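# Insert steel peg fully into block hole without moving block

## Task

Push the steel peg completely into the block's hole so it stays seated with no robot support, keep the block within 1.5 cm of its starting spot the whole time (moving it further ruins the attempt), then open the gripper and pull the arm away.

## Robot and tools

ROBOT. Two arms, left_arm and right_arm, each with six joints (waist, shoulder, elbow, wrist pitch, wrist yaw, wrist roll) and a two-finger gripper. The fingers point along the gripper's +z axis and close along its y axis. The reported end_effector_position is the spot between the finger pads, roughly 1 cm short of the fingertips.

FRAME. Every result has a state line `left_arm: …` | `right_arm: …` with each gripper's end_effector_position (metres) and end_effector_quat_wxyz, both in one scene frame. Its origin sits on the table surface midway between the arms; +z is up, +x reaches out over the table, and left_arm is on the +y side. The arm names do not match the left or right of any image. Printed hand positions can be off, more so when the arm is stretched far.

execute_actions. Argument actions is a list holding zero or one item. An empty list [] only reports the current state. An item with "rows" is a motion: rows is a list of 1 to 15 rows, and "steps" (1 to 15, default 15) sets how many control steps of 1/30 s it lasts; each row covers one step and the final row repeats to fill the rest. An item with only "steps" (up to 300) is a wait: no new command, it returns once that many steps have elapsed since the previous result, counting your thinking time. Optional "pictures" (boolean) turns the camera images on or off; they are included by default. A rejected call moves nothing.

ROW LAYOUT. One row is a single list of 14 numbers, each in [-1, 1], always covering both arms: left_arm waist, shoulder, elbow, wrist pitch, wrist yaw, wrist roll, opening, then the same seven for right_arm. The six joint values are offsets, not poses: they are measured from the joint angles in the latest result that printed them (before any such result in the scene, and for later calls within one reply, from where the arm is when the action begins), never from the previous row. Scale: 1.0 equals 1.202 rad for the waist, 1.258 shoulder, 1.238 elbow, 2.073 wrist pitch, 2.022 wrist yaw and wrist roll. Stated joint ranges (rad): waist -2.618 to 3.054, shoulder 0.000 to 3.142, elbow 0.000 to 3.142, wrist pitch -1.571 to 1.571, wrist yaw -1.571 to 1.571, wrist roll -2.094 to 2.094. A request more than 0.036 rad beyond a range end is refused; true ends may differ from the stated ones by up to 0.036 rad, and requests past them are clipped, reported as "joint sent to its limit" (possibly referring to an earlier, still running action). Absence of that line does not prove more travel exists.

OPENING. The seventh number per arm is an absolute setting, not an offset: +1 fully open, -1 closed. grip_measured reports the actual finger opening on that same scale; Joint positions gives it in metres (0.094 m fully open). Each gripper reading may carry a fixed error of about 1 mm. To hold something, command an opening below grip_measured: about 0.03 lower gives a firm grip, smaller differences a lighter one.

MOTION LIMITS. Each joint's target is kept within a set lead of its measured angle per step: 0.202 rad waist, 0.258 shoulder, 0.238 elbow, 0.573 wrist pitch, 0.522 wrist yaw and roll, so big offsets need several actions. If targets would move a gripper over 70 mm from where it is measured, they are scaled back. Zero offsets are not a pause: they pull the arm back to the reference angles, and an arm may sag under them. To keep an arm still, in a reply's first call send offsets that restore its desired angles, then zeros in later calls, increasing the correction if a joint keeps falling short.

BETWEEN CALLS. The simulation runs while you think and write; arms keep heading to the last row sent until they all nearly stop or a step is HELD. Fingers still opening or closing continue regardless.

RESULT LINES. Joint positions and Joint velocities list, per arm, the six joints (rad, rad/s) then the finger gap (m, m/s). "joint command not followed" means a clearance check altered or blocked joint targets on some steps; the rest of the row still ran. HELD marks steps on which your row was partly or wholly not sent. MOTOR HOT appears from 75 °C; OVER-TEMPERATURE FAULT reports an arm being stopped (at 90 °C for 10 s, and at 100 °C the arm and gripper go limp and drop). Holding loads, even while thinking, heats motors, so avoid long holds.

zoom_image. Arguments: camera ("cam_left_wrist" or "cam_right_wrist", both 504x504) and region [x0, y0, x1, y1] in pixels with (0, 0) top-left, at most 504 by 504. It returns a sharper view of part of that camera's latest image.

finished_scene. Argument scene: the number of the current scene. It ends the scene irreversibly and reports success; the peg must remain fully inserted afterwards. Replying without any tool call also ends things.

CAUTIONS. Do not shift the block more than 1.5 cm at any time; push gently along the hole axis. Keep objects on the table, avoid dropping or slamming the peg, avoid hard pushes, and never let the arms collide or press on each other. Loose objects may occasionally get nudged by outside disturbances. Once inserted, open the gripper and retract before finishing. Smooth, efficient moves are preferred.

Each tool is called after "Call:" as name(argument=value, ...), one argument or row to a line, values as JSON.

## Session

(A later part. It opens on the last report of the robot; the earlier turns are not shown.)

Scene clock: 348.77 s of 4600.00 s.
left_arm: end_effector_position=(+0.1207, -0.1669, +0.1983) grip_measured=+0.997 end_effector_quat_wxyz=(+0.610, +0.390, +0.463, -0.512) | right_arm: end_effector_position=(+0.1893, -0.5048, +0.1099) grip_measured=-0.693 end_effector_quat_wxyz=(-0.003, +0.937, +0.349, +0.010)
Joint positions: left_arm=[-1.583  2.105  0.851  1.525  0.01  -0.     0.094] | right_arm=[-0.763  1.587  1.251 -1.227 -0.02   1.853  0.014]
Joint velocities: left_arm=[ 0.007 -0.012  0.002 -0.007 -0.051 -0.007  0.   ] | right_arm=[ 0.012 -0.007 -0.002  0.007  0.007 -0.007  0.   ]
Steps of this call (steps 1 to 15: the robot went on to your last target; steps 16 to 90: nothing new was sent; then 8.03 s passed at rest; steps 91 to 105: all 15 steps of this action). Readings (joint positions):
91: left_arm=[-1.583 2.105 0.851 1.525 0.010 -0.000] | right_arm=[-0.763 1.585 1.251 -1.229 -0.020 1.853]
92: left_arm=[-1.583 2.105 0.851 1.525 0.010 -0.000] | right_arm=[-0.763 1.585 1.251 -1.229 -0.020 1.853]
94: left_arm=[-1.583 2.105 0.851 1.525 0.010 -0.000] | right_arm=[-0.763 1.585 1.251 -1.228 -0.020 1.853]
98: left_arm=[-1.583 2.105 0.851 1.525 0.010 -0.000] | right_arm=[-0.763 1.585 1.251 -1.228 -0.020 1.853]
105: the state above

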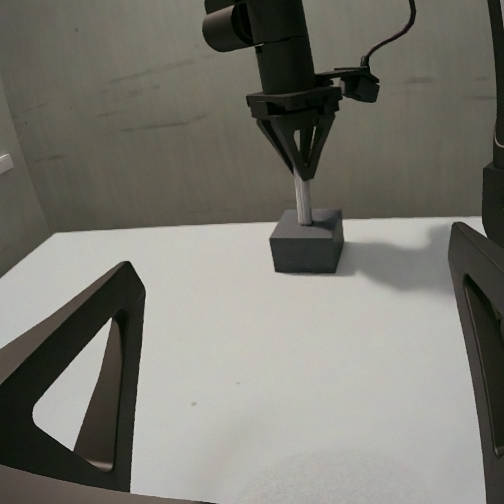

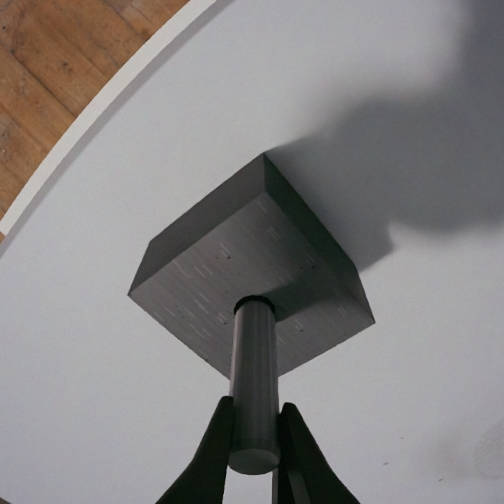

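Call:
execute_actions(
  actions=[
    {"rows":[[0,0,0,0,0,0,1,0,-0.01,0,0,0.007,0,-0.73],[0,0,0,0,0,0,1,0,-0.01,0,0,0.007,0,-0.73],[0,0,0,0,0,0,1,0,-0.01,0,0,0.007,0,-0.73],[0,0,0,0,0,0,1,0,-0.005,0,0,0.007,0,-0.73],[0,0,0,0,0,0,1,0,-0.005,0,0,0.007,0,-0.73],[0,0,0,0,0,0,1,0,0,0,0,0.007,0,-0.73],[0,0,0,0,0,0,1,0,0.008,-0.005,0,0.007,0,-0.73],[0,0,0,0,0,0,1,0,0.012,-0.005,0,0.007,0,-0.73],[0,0,0,0,0,0,1,0,0.016,-0.005,0,0.007,0,-0.73],[0,0,0,0,0,0,1,0,0.02,-0.005,0.002,0.007,0,-0.73],[0,0,0,0,0,0,1,0,0.026,-0.005,0.003,0.007,0,-0.73]]},
  ],
)

Call:
zoom_image(
  camera="cam_right_wrist",
  region=[190,240,320,370],
)

Scene clock: 364.87 s of 4600.00 s.
left_arm: end_effector_position=(+0.1207, -0.1669, +0.1983) grip_measured=+0.997 end_effector_quat_wxyz=(+0.610, +0.390, +0.463, -0.512) | right_arm: end_effector_position=(+0.1892, -0.5051, +0.1097) grip_measured=-0.693 end_effector_quat_wxyz=(-0.003, +0.937, +0.349, +0.009)
Joint positions: left_arm=[-1.583  2.105  0.851  1.525  0.01  -0.     0.094] | right_arm=[-0.763  1.588  1.251 -1.227 -0.019  1.853  0.014]
Joint velocities: left_arm=[ 0.002 -0.012 -0.002 -0.022 -0.022  0.081  0.002] | right_arm=[ 0.002  0.012 -0.017  0.007 -0.007 -0.022  0.001]
Steps of this call (steps 1 to 15: the robot went on to your last target; steps 16 to 90: nothing new was sent; then 12.60 s passed at rest; steps 91 to 105: all 15 steps of this action). Readings (joint positions):
91: left_arm=[-1.583 2.105 0.851 1.525 0.010 -0.000] | right_arm=[-0.763 1.587 1.251 -1.227 -0.019 1.853]
92: left_arm=[-1.583 2.105 0.851 1.525 0.010 -0.000] | right_arm=[-0.763 1.586 1.251 -1.227 -0.019 1.853]
94: left_arm=[-1.583 2.105 0.851 1.525 0.010 -0.000] | right_arm=[-0.763 1.586 1.251 -1.227 -0.019 1.853]
98: left_arm=[-1.583 2.105 0.851 1.525 0.010 -0.000] | right_arm=[-0.763 1.586 1.251 -1.227 -0.019 1.853]
105: the state above

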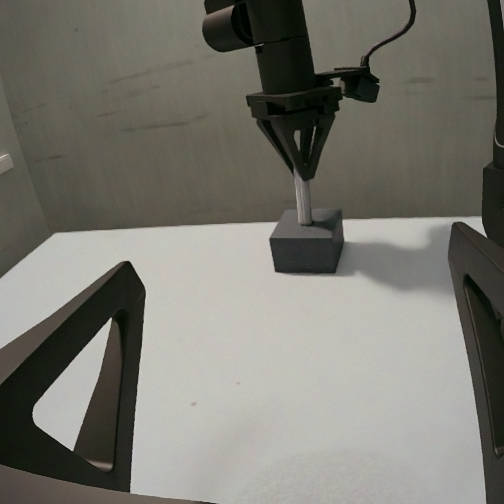

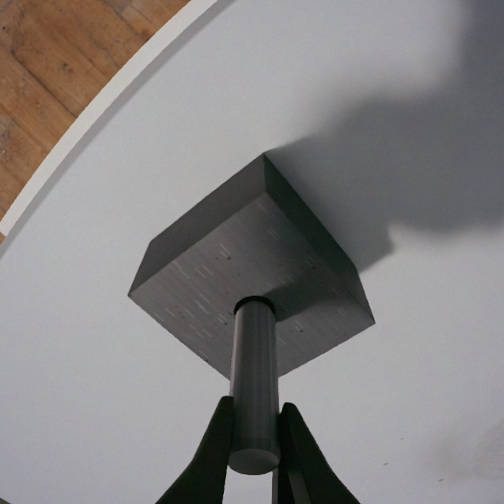

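Region (190, 240, 320, 370) of cam_right_wrist's 504x504 image, scaled by 3.877, with more detail than that image has.

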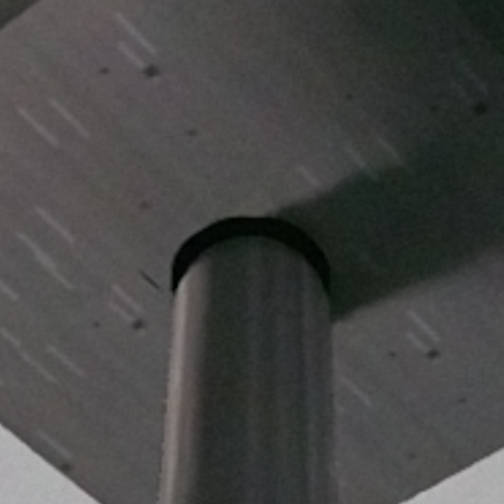

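Call:
execute_actions(
  actions=[
    {"rows":[[0,0,0,0,0,0,1,0,-0.015,0,0,0.008,0,-0.73],[0,0,0,0,0,0,1,0,-0.015,0,0,0.008,0,-0.73],[0,0,0,0,0,0,1,0,-0.015,0,0,0.008,0,-0.73],[0,0,0,0,0,0,1,0,-0.015,0,0,0.008,0,-0.73],[0,0,0,0,0,0,1,0,-0.01,0,0,0.008,0,-0.73],[0,0,0,0,0,0,1,0,0,0,0,0.008,0,-0.73],[0,0,0,0,0,0,1,0,0.008,-0.005,0,0.008,0,-0.73],[0,0,0,0,0,0,1,0,0.012,-0.005,0,0.007,0,-0.73],[0,0,0,0,0,0,1,0,0.016,-0.005,0,0.007,0,-0.73],[0,0,0,0,0,0,1,0,0.02,-0.005,0.002,0.007,0,-0.73],[0,0,0,0,0,0,1,0,0.026,-0.005,0.003,0.007,0,-0.73]]},
  ],
)

Call:
zoom_image(
  camera="cam_right_wrist",
  region=[190,240,320,370],
)

Scene clock: 373.40 s of 4600.00 s.
left_arm: end_effector_position=(+0.1207, -0.1669, +0.1983) grip_measured=+0.997 end_effector_quat_wxyz=(+0.610, +0.390, +0.463, -0.512) | right_arm: end_effector_position=(+0.1896, -0.5064, +0.1034) grip_measured=-0.693 end_effector_quat_wxyz=(-0.009, +0.937, +0.349, +0.002)
Joint positions: left_arm=[-1.583  2.105  0.851  1.525  0.01  -0.     0.094] | right_arm=[-0.763  1.612  1.251 -1.221 -0.014  1.853  0.014]
Joint velocities: left_arm=[-0.012 -0.002  0.002  0.037  0.007 -0.037  0.001] | right_arm=[-0.012  0.061  0.027  0.022 -0.037  0.022  0.001]
Steps of this call (steps 1 to 15: the robot went on to your last target; steps 16 to 90: nothing new was sent; then 5.03 s passed at rest; steps 91 to 105: all 15 steps of this action). Readings (joint positions):
91: left_arm=[-1.583 2.105 0.851 1.525 0.010 -0.000] | right_arm=[-0.763 1.586 1.251 -1.227 -0.019 1.853]
92: left_arm=[-1.583 2.105 0.851 1.525 0.010 -0.000] | right_arm=[-0.763 1.585 1.251 -1.227 -0.018 1.853]
94: left_arm=[-1.583 2.105 0.851 1.525 0.010 -0.000] | right_arm=[-0.763 1.585 1.251 -1.227 -0.017 1.853]
98: left_arm=[-1.583 2.105 0.851 1.525 0.010 -0.000] | right_arm=[-0.763 1.586 1.251 -1.227 -0.016 1.853]
105: the state above

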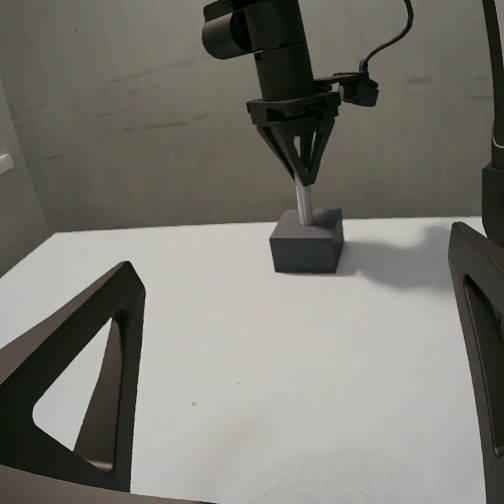

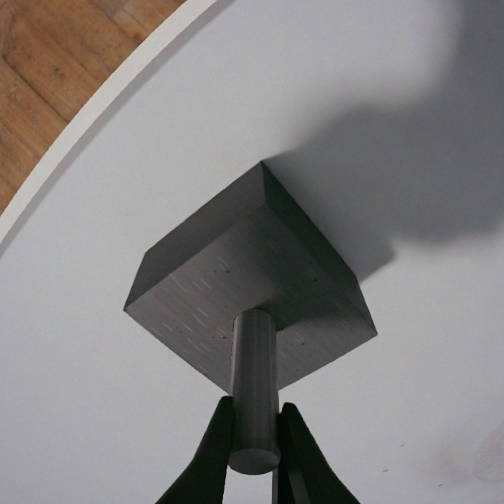

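Region (190, 240, 320, 370) of cam_right_wrist's 504x504 image, scaled by 3.877, with more detail than that image has.

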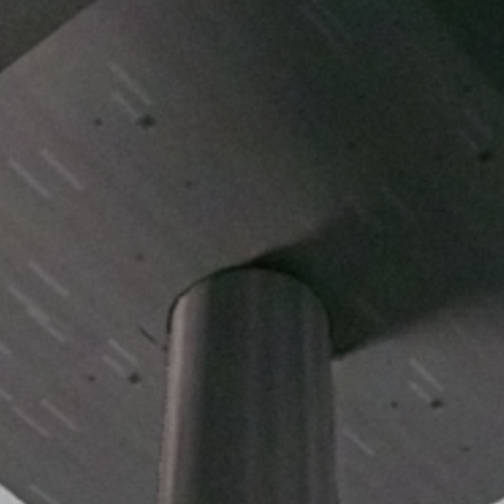

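In. Descend 2 cm by elbow/pitch.

Call:
execute_actions(
  actions=[
    {"rows":[[0,0,0,0,0,0,1,0,0.004,-0.018,0.003,0.003,0,-0.73],[0,0,0,0,0,0,1,0,0.004,-0.023,0.006,0.003,0,-0.73],[0,0,0,0,0,0,1,0,0.004,-0.028,0.009,0.003,0,-0.73],[0,0,0,0,0,0,1,0,0.004,-0.033,0.013,0.003,0,-0.73],[0,0,0,0,0,0,1,0,0.004,-0.038,0.016,0.003,0,-0.73],[0,0,0,0,0,0,1,0,0.004,-0.043,0.02,0.003,0,-0.73],[0,0,0,0,0,0,1,0,0.004,-0.048,0.023,0.003,0,-0.73],[0,0,0,0,0,0,1,0,0.004,-0.053,0.027,0.003,0,-0.73],[0,0,0,0,0,0,1,0,0.004,-0.058,0.03,0.003,0,-0.73],[0,0,0,0,0,0,1,0,0.004,-0.063,0.034,0.003,0,-0.73],[0,0,0,0,0,0,1,0,0.004,-0.068,0.037,0.003,0,-0.73],[0,0,0,0,0,0,1,0,0.004,-0.073,0.041,0.003,0,-0.73],[0,0,0,0,0,0,1,0,0.004,-0.08,0.046,0.003,0,-0.73]]},
  ],
  pictures=false,
)

Call:
execute_actions(
  actions=[
    {"rows":[[0,0,0,0,0,0,1,0,0.006,-0.022,0.006,0,0,-0.73],[0,0,0,0,0,0,1,0,0.007,-0.026,0.009,0,0,-0.73],[0,0,0,0,0,0,1,0,0.008,-0.03,0.012,0,0,-0.73],[0,0,0,0,0,0,1,0,0.009,-0.034,0.015,0,0,-0.73],[0,0,0,0,0,0,1,0,0.01,-0.038,0.018,0,0,-0.73],[0,0,0,0,0,0,1,0,0.011,-0.042,0.021,0,0,-0.73],[0,0,0,0,0,0,1,0,0.012,-0.046,0.024,0,0,-0.73],[0,0,0,0,0,0,1,0,0.013,-0.05,0.027,0,0,-0.73],[0,0,0,0,0,0,1,0,0.014,-0.054,0.03,0,0,-0.73],[0,0,0,0,0,0,1,0,0.015,-0.058,0.033,0,0,-0.73],[0,0,0,0,0,0,1,0,0.016,-0.062,0.036,0,0,-0.73]]},
  ],
)

Scene clock: 389.03 s of 4600.00 s.
left_arm: end_effector_position=(+0.1207, -0.1669, +0.1983) grip_measured=+0.997 end_effector_quat_wxyz=(+0.610, +0.390, +0.463, -0.512) | right_arm: end_effector_position=(+0.1895, -0.5054, +0.0929) grip_measured=-0.693 end_effector_quat_wxyz=(-0.006, +0.937, +0.349, +0.007)
Joint positions: left_arm=[-1.583  2.105  0.851  1.525  0.01  -0.     0.094] | right_arm=[-0.763  1.605  1.201 -1.168 -0.018  1.853  0.014]
Joint velocities: left_arm=[-0.017 -0.012  0.002 -0.051  0.051  0.037  0.001] | right_arm=[ 0.002 -0.022 -0.056  0.022 -0.11  -0.037  0.   ]
Steps of this call (steps 1 to 15: the robot went on to your last target; steps 16 to 90: nothing new was sent; then 12.13 s passed at rest; steps 91 to 105: all 15 steps of this action). Readings (joint positions):
91: left_arm=[-1.583 2.105 0.851 1.525 0.010 -0.000] | right_arm=[-0.763 1.614 1.251 -1.221 -0.014 1.853]
92: left_arm=[-1.583 2.105 0.851 1.525 0.010 -0.000] | right_arm=[-0.763 1.614 1.251 -1.220 -0.014 1.853]
94: left_arm=[-1.583 2.105 0.851 1.525 0.010 -0.000] | right_arm=[-0.763 1.614 1.244 -1.214 -0.014 1.853]
98: left_arm=[-1.583 2.105 0.851 1.525 0.010 -0.000] | right_arm=[-0.763 1.614 1.226 -1.194 -0.015 1.853]
105: the state above

Scene clock: 389.53 s of 4600.00 s.
left_arm: end_effector_position=(+0.1207, -0.1669, +0.1983) grip_measured=+0.997 end_effector_quat_wxyz=(+0.610, +0.390, +0.463, -0.512) | right_arm: end_effector_position=(+0.1900, -0.5047, +0.0844) grip_measured=-0.693 end_effector_quat_wxyz=(-0.004, +0.937, +0.349, +0.011)
Joint positions: left_arm=[-1.583  2.105  0.851  1.525  0.01  -0.     0.094] | right_arm=[-0.763  1.604  1.166 -1.126 -0.023  1.853  0.014]
Joint velocities: left_arm=[-0.017  0.007  0.007 -0.037 -0.007  0.007  0.001] | right_arm=[ 0.002  0.002 -0.037  0.022 -0.066  0.022  0.001]
Steps of this call (steps 1 to 15: all 15 steps of this action). Readings (joint positions):
1: left_arm=[-1.583 2.105 0.851 1.525 0.010 -0.000] | right_arm=[-0.763 1.604 1.200 -1.167 -0.019 1.853]
2: left_arm=[-1.583 2.105 0.851 1.525 0.010 -0.000] | right_arm=[-0.763 1.604 1.200 -1.167 -0.019 1.853]
4: left_arm=[-1.583 2.105 0.851 1.525 0.010 -0.000] | right_arm=[-0.763 1.604 1.200 -1.167 -0.019 1.853]
8: left_arm=[-1.583 2.105 0.851 1.525 0.010 -0.000] | right_arm=[-0.763 1.604 1.192 -1.157 -0.020 1.853]
15: the state above

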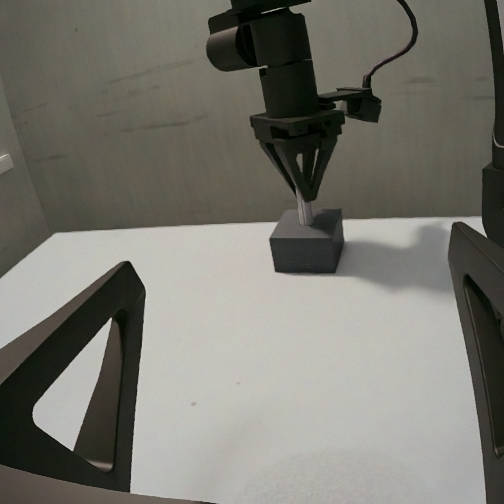

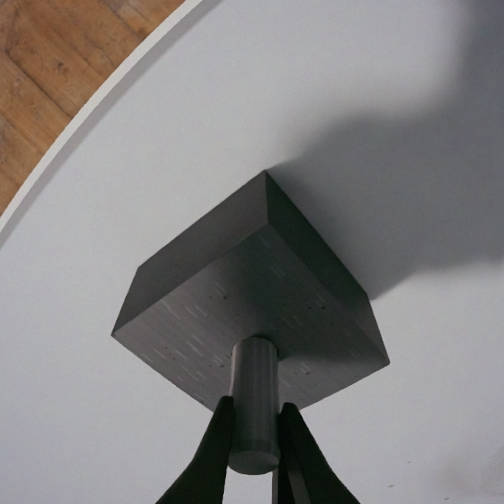

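Call:
execute_actions(
  actions=[
    {"rows":[[0,0,0,0,0,0,1,0,0.02,-0.03,0.01,-0.005,0,-0.73],[0,0,0,0,0,0,1,0,0.024,-0.035,0.014,-0.005,0,-0.73],[0,0,0,0,0,0,1,0,0.028,-0.04,0.018,-0.005,0,-0.73],[0,0,0,0,0,0,1,0,0.032,-0.045,0.022,-0.005,0,-0.73],[0,0,0,0,0,0,1,0,0.036,-0.05,0.025,-0.005,0,-0.73],[0,0,0,0,0,0,1,0,0.04,-0.055,0.028,-0.005,0,-0.73],[0,0,0,0,0,0,1,0,0.043,-0.06,0.031,-0.005,0,-0.73],[0,0,0,0,0,0,1,0,0.046,-0.065,0.034,-0.005,0,-0.73],[0,0,0,0,0,0,1,0,0.05,-0.075,0.038,-0.005,0,-0.73]]},
  ],
  pictures=false,
)

Call:
execute_actions(
  actions=[
    {"rows":[[0,0,0,0,0,0,1,0,0,0,0,0,0,-0.73],[0,0,0,0,0,0,1,0,0,0,0,0,0,-0.73],[0,0,0,0,0,0,1,0,0,0,0,0,0,-0.68],[0,0,0,0,0,0,1,0,0,0,0,0,0,-0.65],[0,0,0,0,0,0,1,0,0,0,0,0,0,-0.55]],"steps":12},
  ],
)

Scene clock: 402.50 s of 4600.00 s.
left_arm: end_effector_position=(+0.1207, -0.1669, +0.1983) grip_measured=+0.997 end_effector_quat_wxyz=(+0.610, +0.390, +0.463, -0.512) | right_arm: end_effector_position=(+0.1905, -0.5041, +0.0646) grip_measured=-0.693 end_effector_quat_wxyz=(-0.011, +0.937, +0.349, +0.009)
Joint positions: left_arm=[-1.583  2.105  0.851  1.525  0.01  -0.     0.094] | right_arm=[-0.763  1.635  1.117 -1.06  -0.027  1.853  0.014]
Joint velocities: left_arm=[ 0.007  0.007 -0.007  0.007 -0.037 -0.095  0.001] | right_arm=[-0.007  0.002 -0.007 -0.007 -0.051 -0.022  0.   ]
Steps of this call (steps 1 to 15: the robot went on to your last target; steps 16 to 90: nothing new was sent; then 9.47 s passed at rest; steps 91 to 105: all 15 steps of this action). Readings (joint positions):
91: left_arm=[-1.583 2.105 0.851 1.525 0.010 -0.000] | right_arm=[-0.763 1.604 1.164 -1.124 -0.024 1.853]
92: left_arm=[-1.583 2.105 0.851 1.525 0.010 -0.000] | right_arm=[-0.763 1.604 1.164 -1.124 -0.024 1.853]
94: left_arm=[-1.583 2.105 0.851 1.525 0.010 -0.000] | right_arm=[-0.763 1.604 1.160 -1.120 -0.024 1.853]
98: left_arm=[-1.583 2.105 0.851 1.525 0.010 -0.000] | right_arm=[-0.763 1.617 1.139 -1.091 -0.026 1.853]
105: the state above

Scene clock: 402.90 s of 4600.00 s.
left_arm: end_effector_position=(+0.1207, -0.1669, +0.1983) grip_measured=+0.997 end_effector_quat_wxyz=(+0.610, +0.390, +0.463, -0.512) | right_arm: end_effector_position=(+0.1908, -0.5042, +0.0652) grip_measured=-0.552 end_effector_quat_wxyz=(-0.010, +0.937, +0.349, +0.010)
Joint positions: left_arm=[-1.583  2.105  0.851  1.525  0.01  -0.     0.094] | right_arm=[-0.763  1.633  1.117 -1.059 -0.027  1.853  0.021]
Joint velocities: left_arm=[ 0.007  0.002 -0.022 -0.007 -0.037 -0.022 -0.002] | right_arm=[ 0.002 -0.002  0.002 -0.007 -0.022 -0.022 -0.001]
Steps of this call (steps 1 to 12: all 12 steps of this action). Readings (joint positions):
1: left_arm=[-1.583 2.105 0.851 1.525 0.010 -0.000] | right_arm=[-0.763 1.633 1.117 -1.060 -0.027 1.853]
2: left_arm=[-1.583 2.105 0.851 1.525 0.010 -0.000] | right_arm=[-0.763 1.633 1.117 -1.060 -0.027 1.853]
4: left_arm=[-1.583 2.105 0.851 1.525 0.010 -0.000] | right_arm=[-0.763 1.633 1.117 -1.060 -0.027 1.853]
8: left_arm=[-1.583 2.105 0.851 1.525 0.010 -0.000] | right_arm=[-0.763 1.633 1.117 -1.059 -0.027 1.853]
12: the state above

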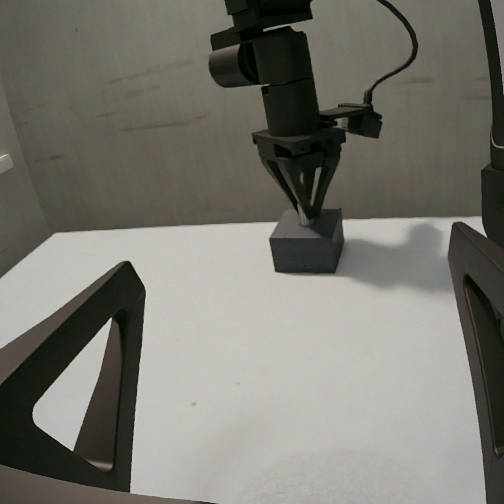

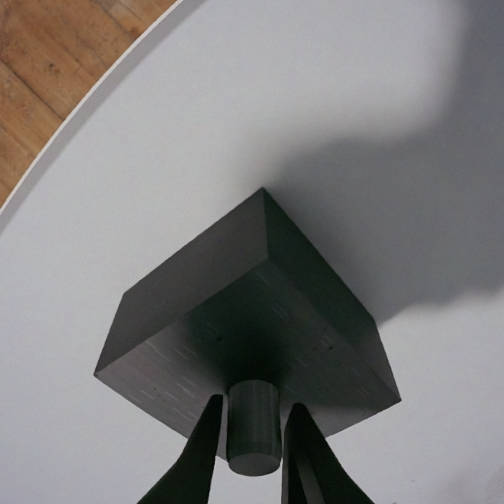

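45 mm in and bottomed. Clear away.

Call:
execute_actions(
  actions=[
    {"rows":[[0,0,0,0,0,0,1,0,0,0,0,0,0,0.5],[0,0,0,0,0,0,1,0,0,0,0,0,0,0.5],[0,0,0,0,0,0,1,0,-0.02,0,0,0,0,0.5],[0,0,0,0,0,0,1,0,-0.04,0,-0.01,0,0,0.5],[0,0,0,0,0,0,1,0,-0.07,0,-0.02,0,0,0.5],[0,0,0,0,0,0,1,0,-0.1,0,-0.02,0,0,0.5],[0,0,0,0,0,0,1,0,-0.14,0,-0.02,0,0,0.5],[0,0,0,0,0,0,1,0,-0.18,0,-0.02,0,0,0.5],[0,0,0,0,0,0,1,0,-0.22,0,-0.02,0,0,0.5],[0,0,0,0,0,0,1,0,-0.26,0,-0.02,0,0,0.5],[0,0,0,0,0,0,1,0,-0.3,0,-0.02,0,0,0.5],[0,0,0,0,0,0,1,0,-0.33,0,-0.02,0,0,0.5],[0,0,0,0,0,0,1,0,-0.35,0,-0.02,0,0,0.5]]},
  ],
)

Scene clock: 414.43 s of 4600.00 s.
left_arm: end_effector_position=(+0.1207, -0.1669, +0.1983) grip_measured=+0.997 end_effector_quat_wxyz=(+0.610, +0.390, +0.463, -0.512) | right_arm: end_effector_position=(+0.1865, -0.5015, +0.1801) grip_measured=+0.498 end_effector_quat_wxyz=(+0.162, +0.915, +0.344, +0.137)
Joint positions: left_arm=[-1.583  2.105  0.851  1.525  0.01  -0.     0.094] | right_arm=[-0.763  1.188  1.117 -1.073 -0.027  1.853  0.07 ]
Joint velocities: left_arm=[ 0.017 -0.002  0.007 -0.081 -0.007  0.007  0.   ] | right_arm=[-0.002 -0.632 -0.007  0.037  0.007 -0.007 -0.001]
Steps of this call (steps 1 to 15: the robot went on to your last target; steps 16 to 90: nothing new was sent; then 8.03 s passed at rest; steps 91 to 105: all 15 steps of this action). Readings (joint positions):
91: left_arm=[-1.583 2.105 0.851 1.525 0.010 -0.000] | right_arm=[-0.763 1.633 1.117 -1.059 -0.027 1.853]
92: left_arm=[-1.583 2.105 0.851 1.525 0.010 -0.000] | right_arm=[-0.763 1.633 1.117 -1.059 -0.027 1.853]
94: left_arm=[-1.583 2.105 0.851 1.525 0.010 -0.000] | right_arm=[-0.763 1.628 1.117 -1.060 -0.027 1.853]
98: left_arm=[-1.583 2.105 0.851 1.525 0.010 -0.000] | right_arm=[-0.763 1.526 1.117 -1.068 -0.027 1.853]
105: the state above

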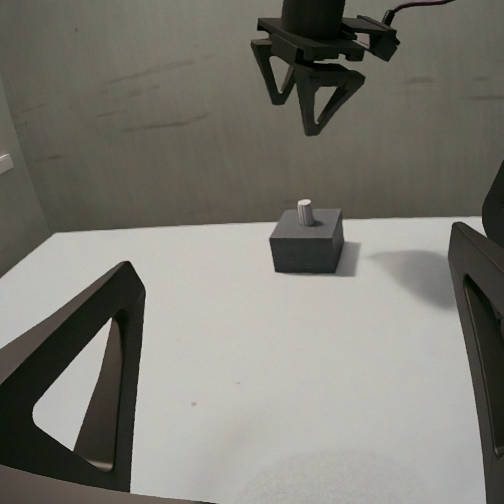

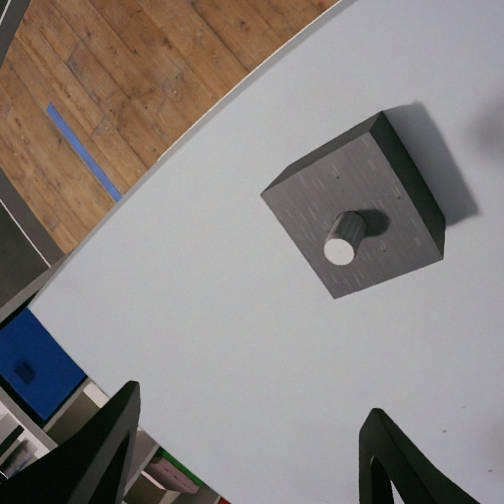

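Call:
finished_scene(
  scene=1,
)

The scene is finished: the task was done.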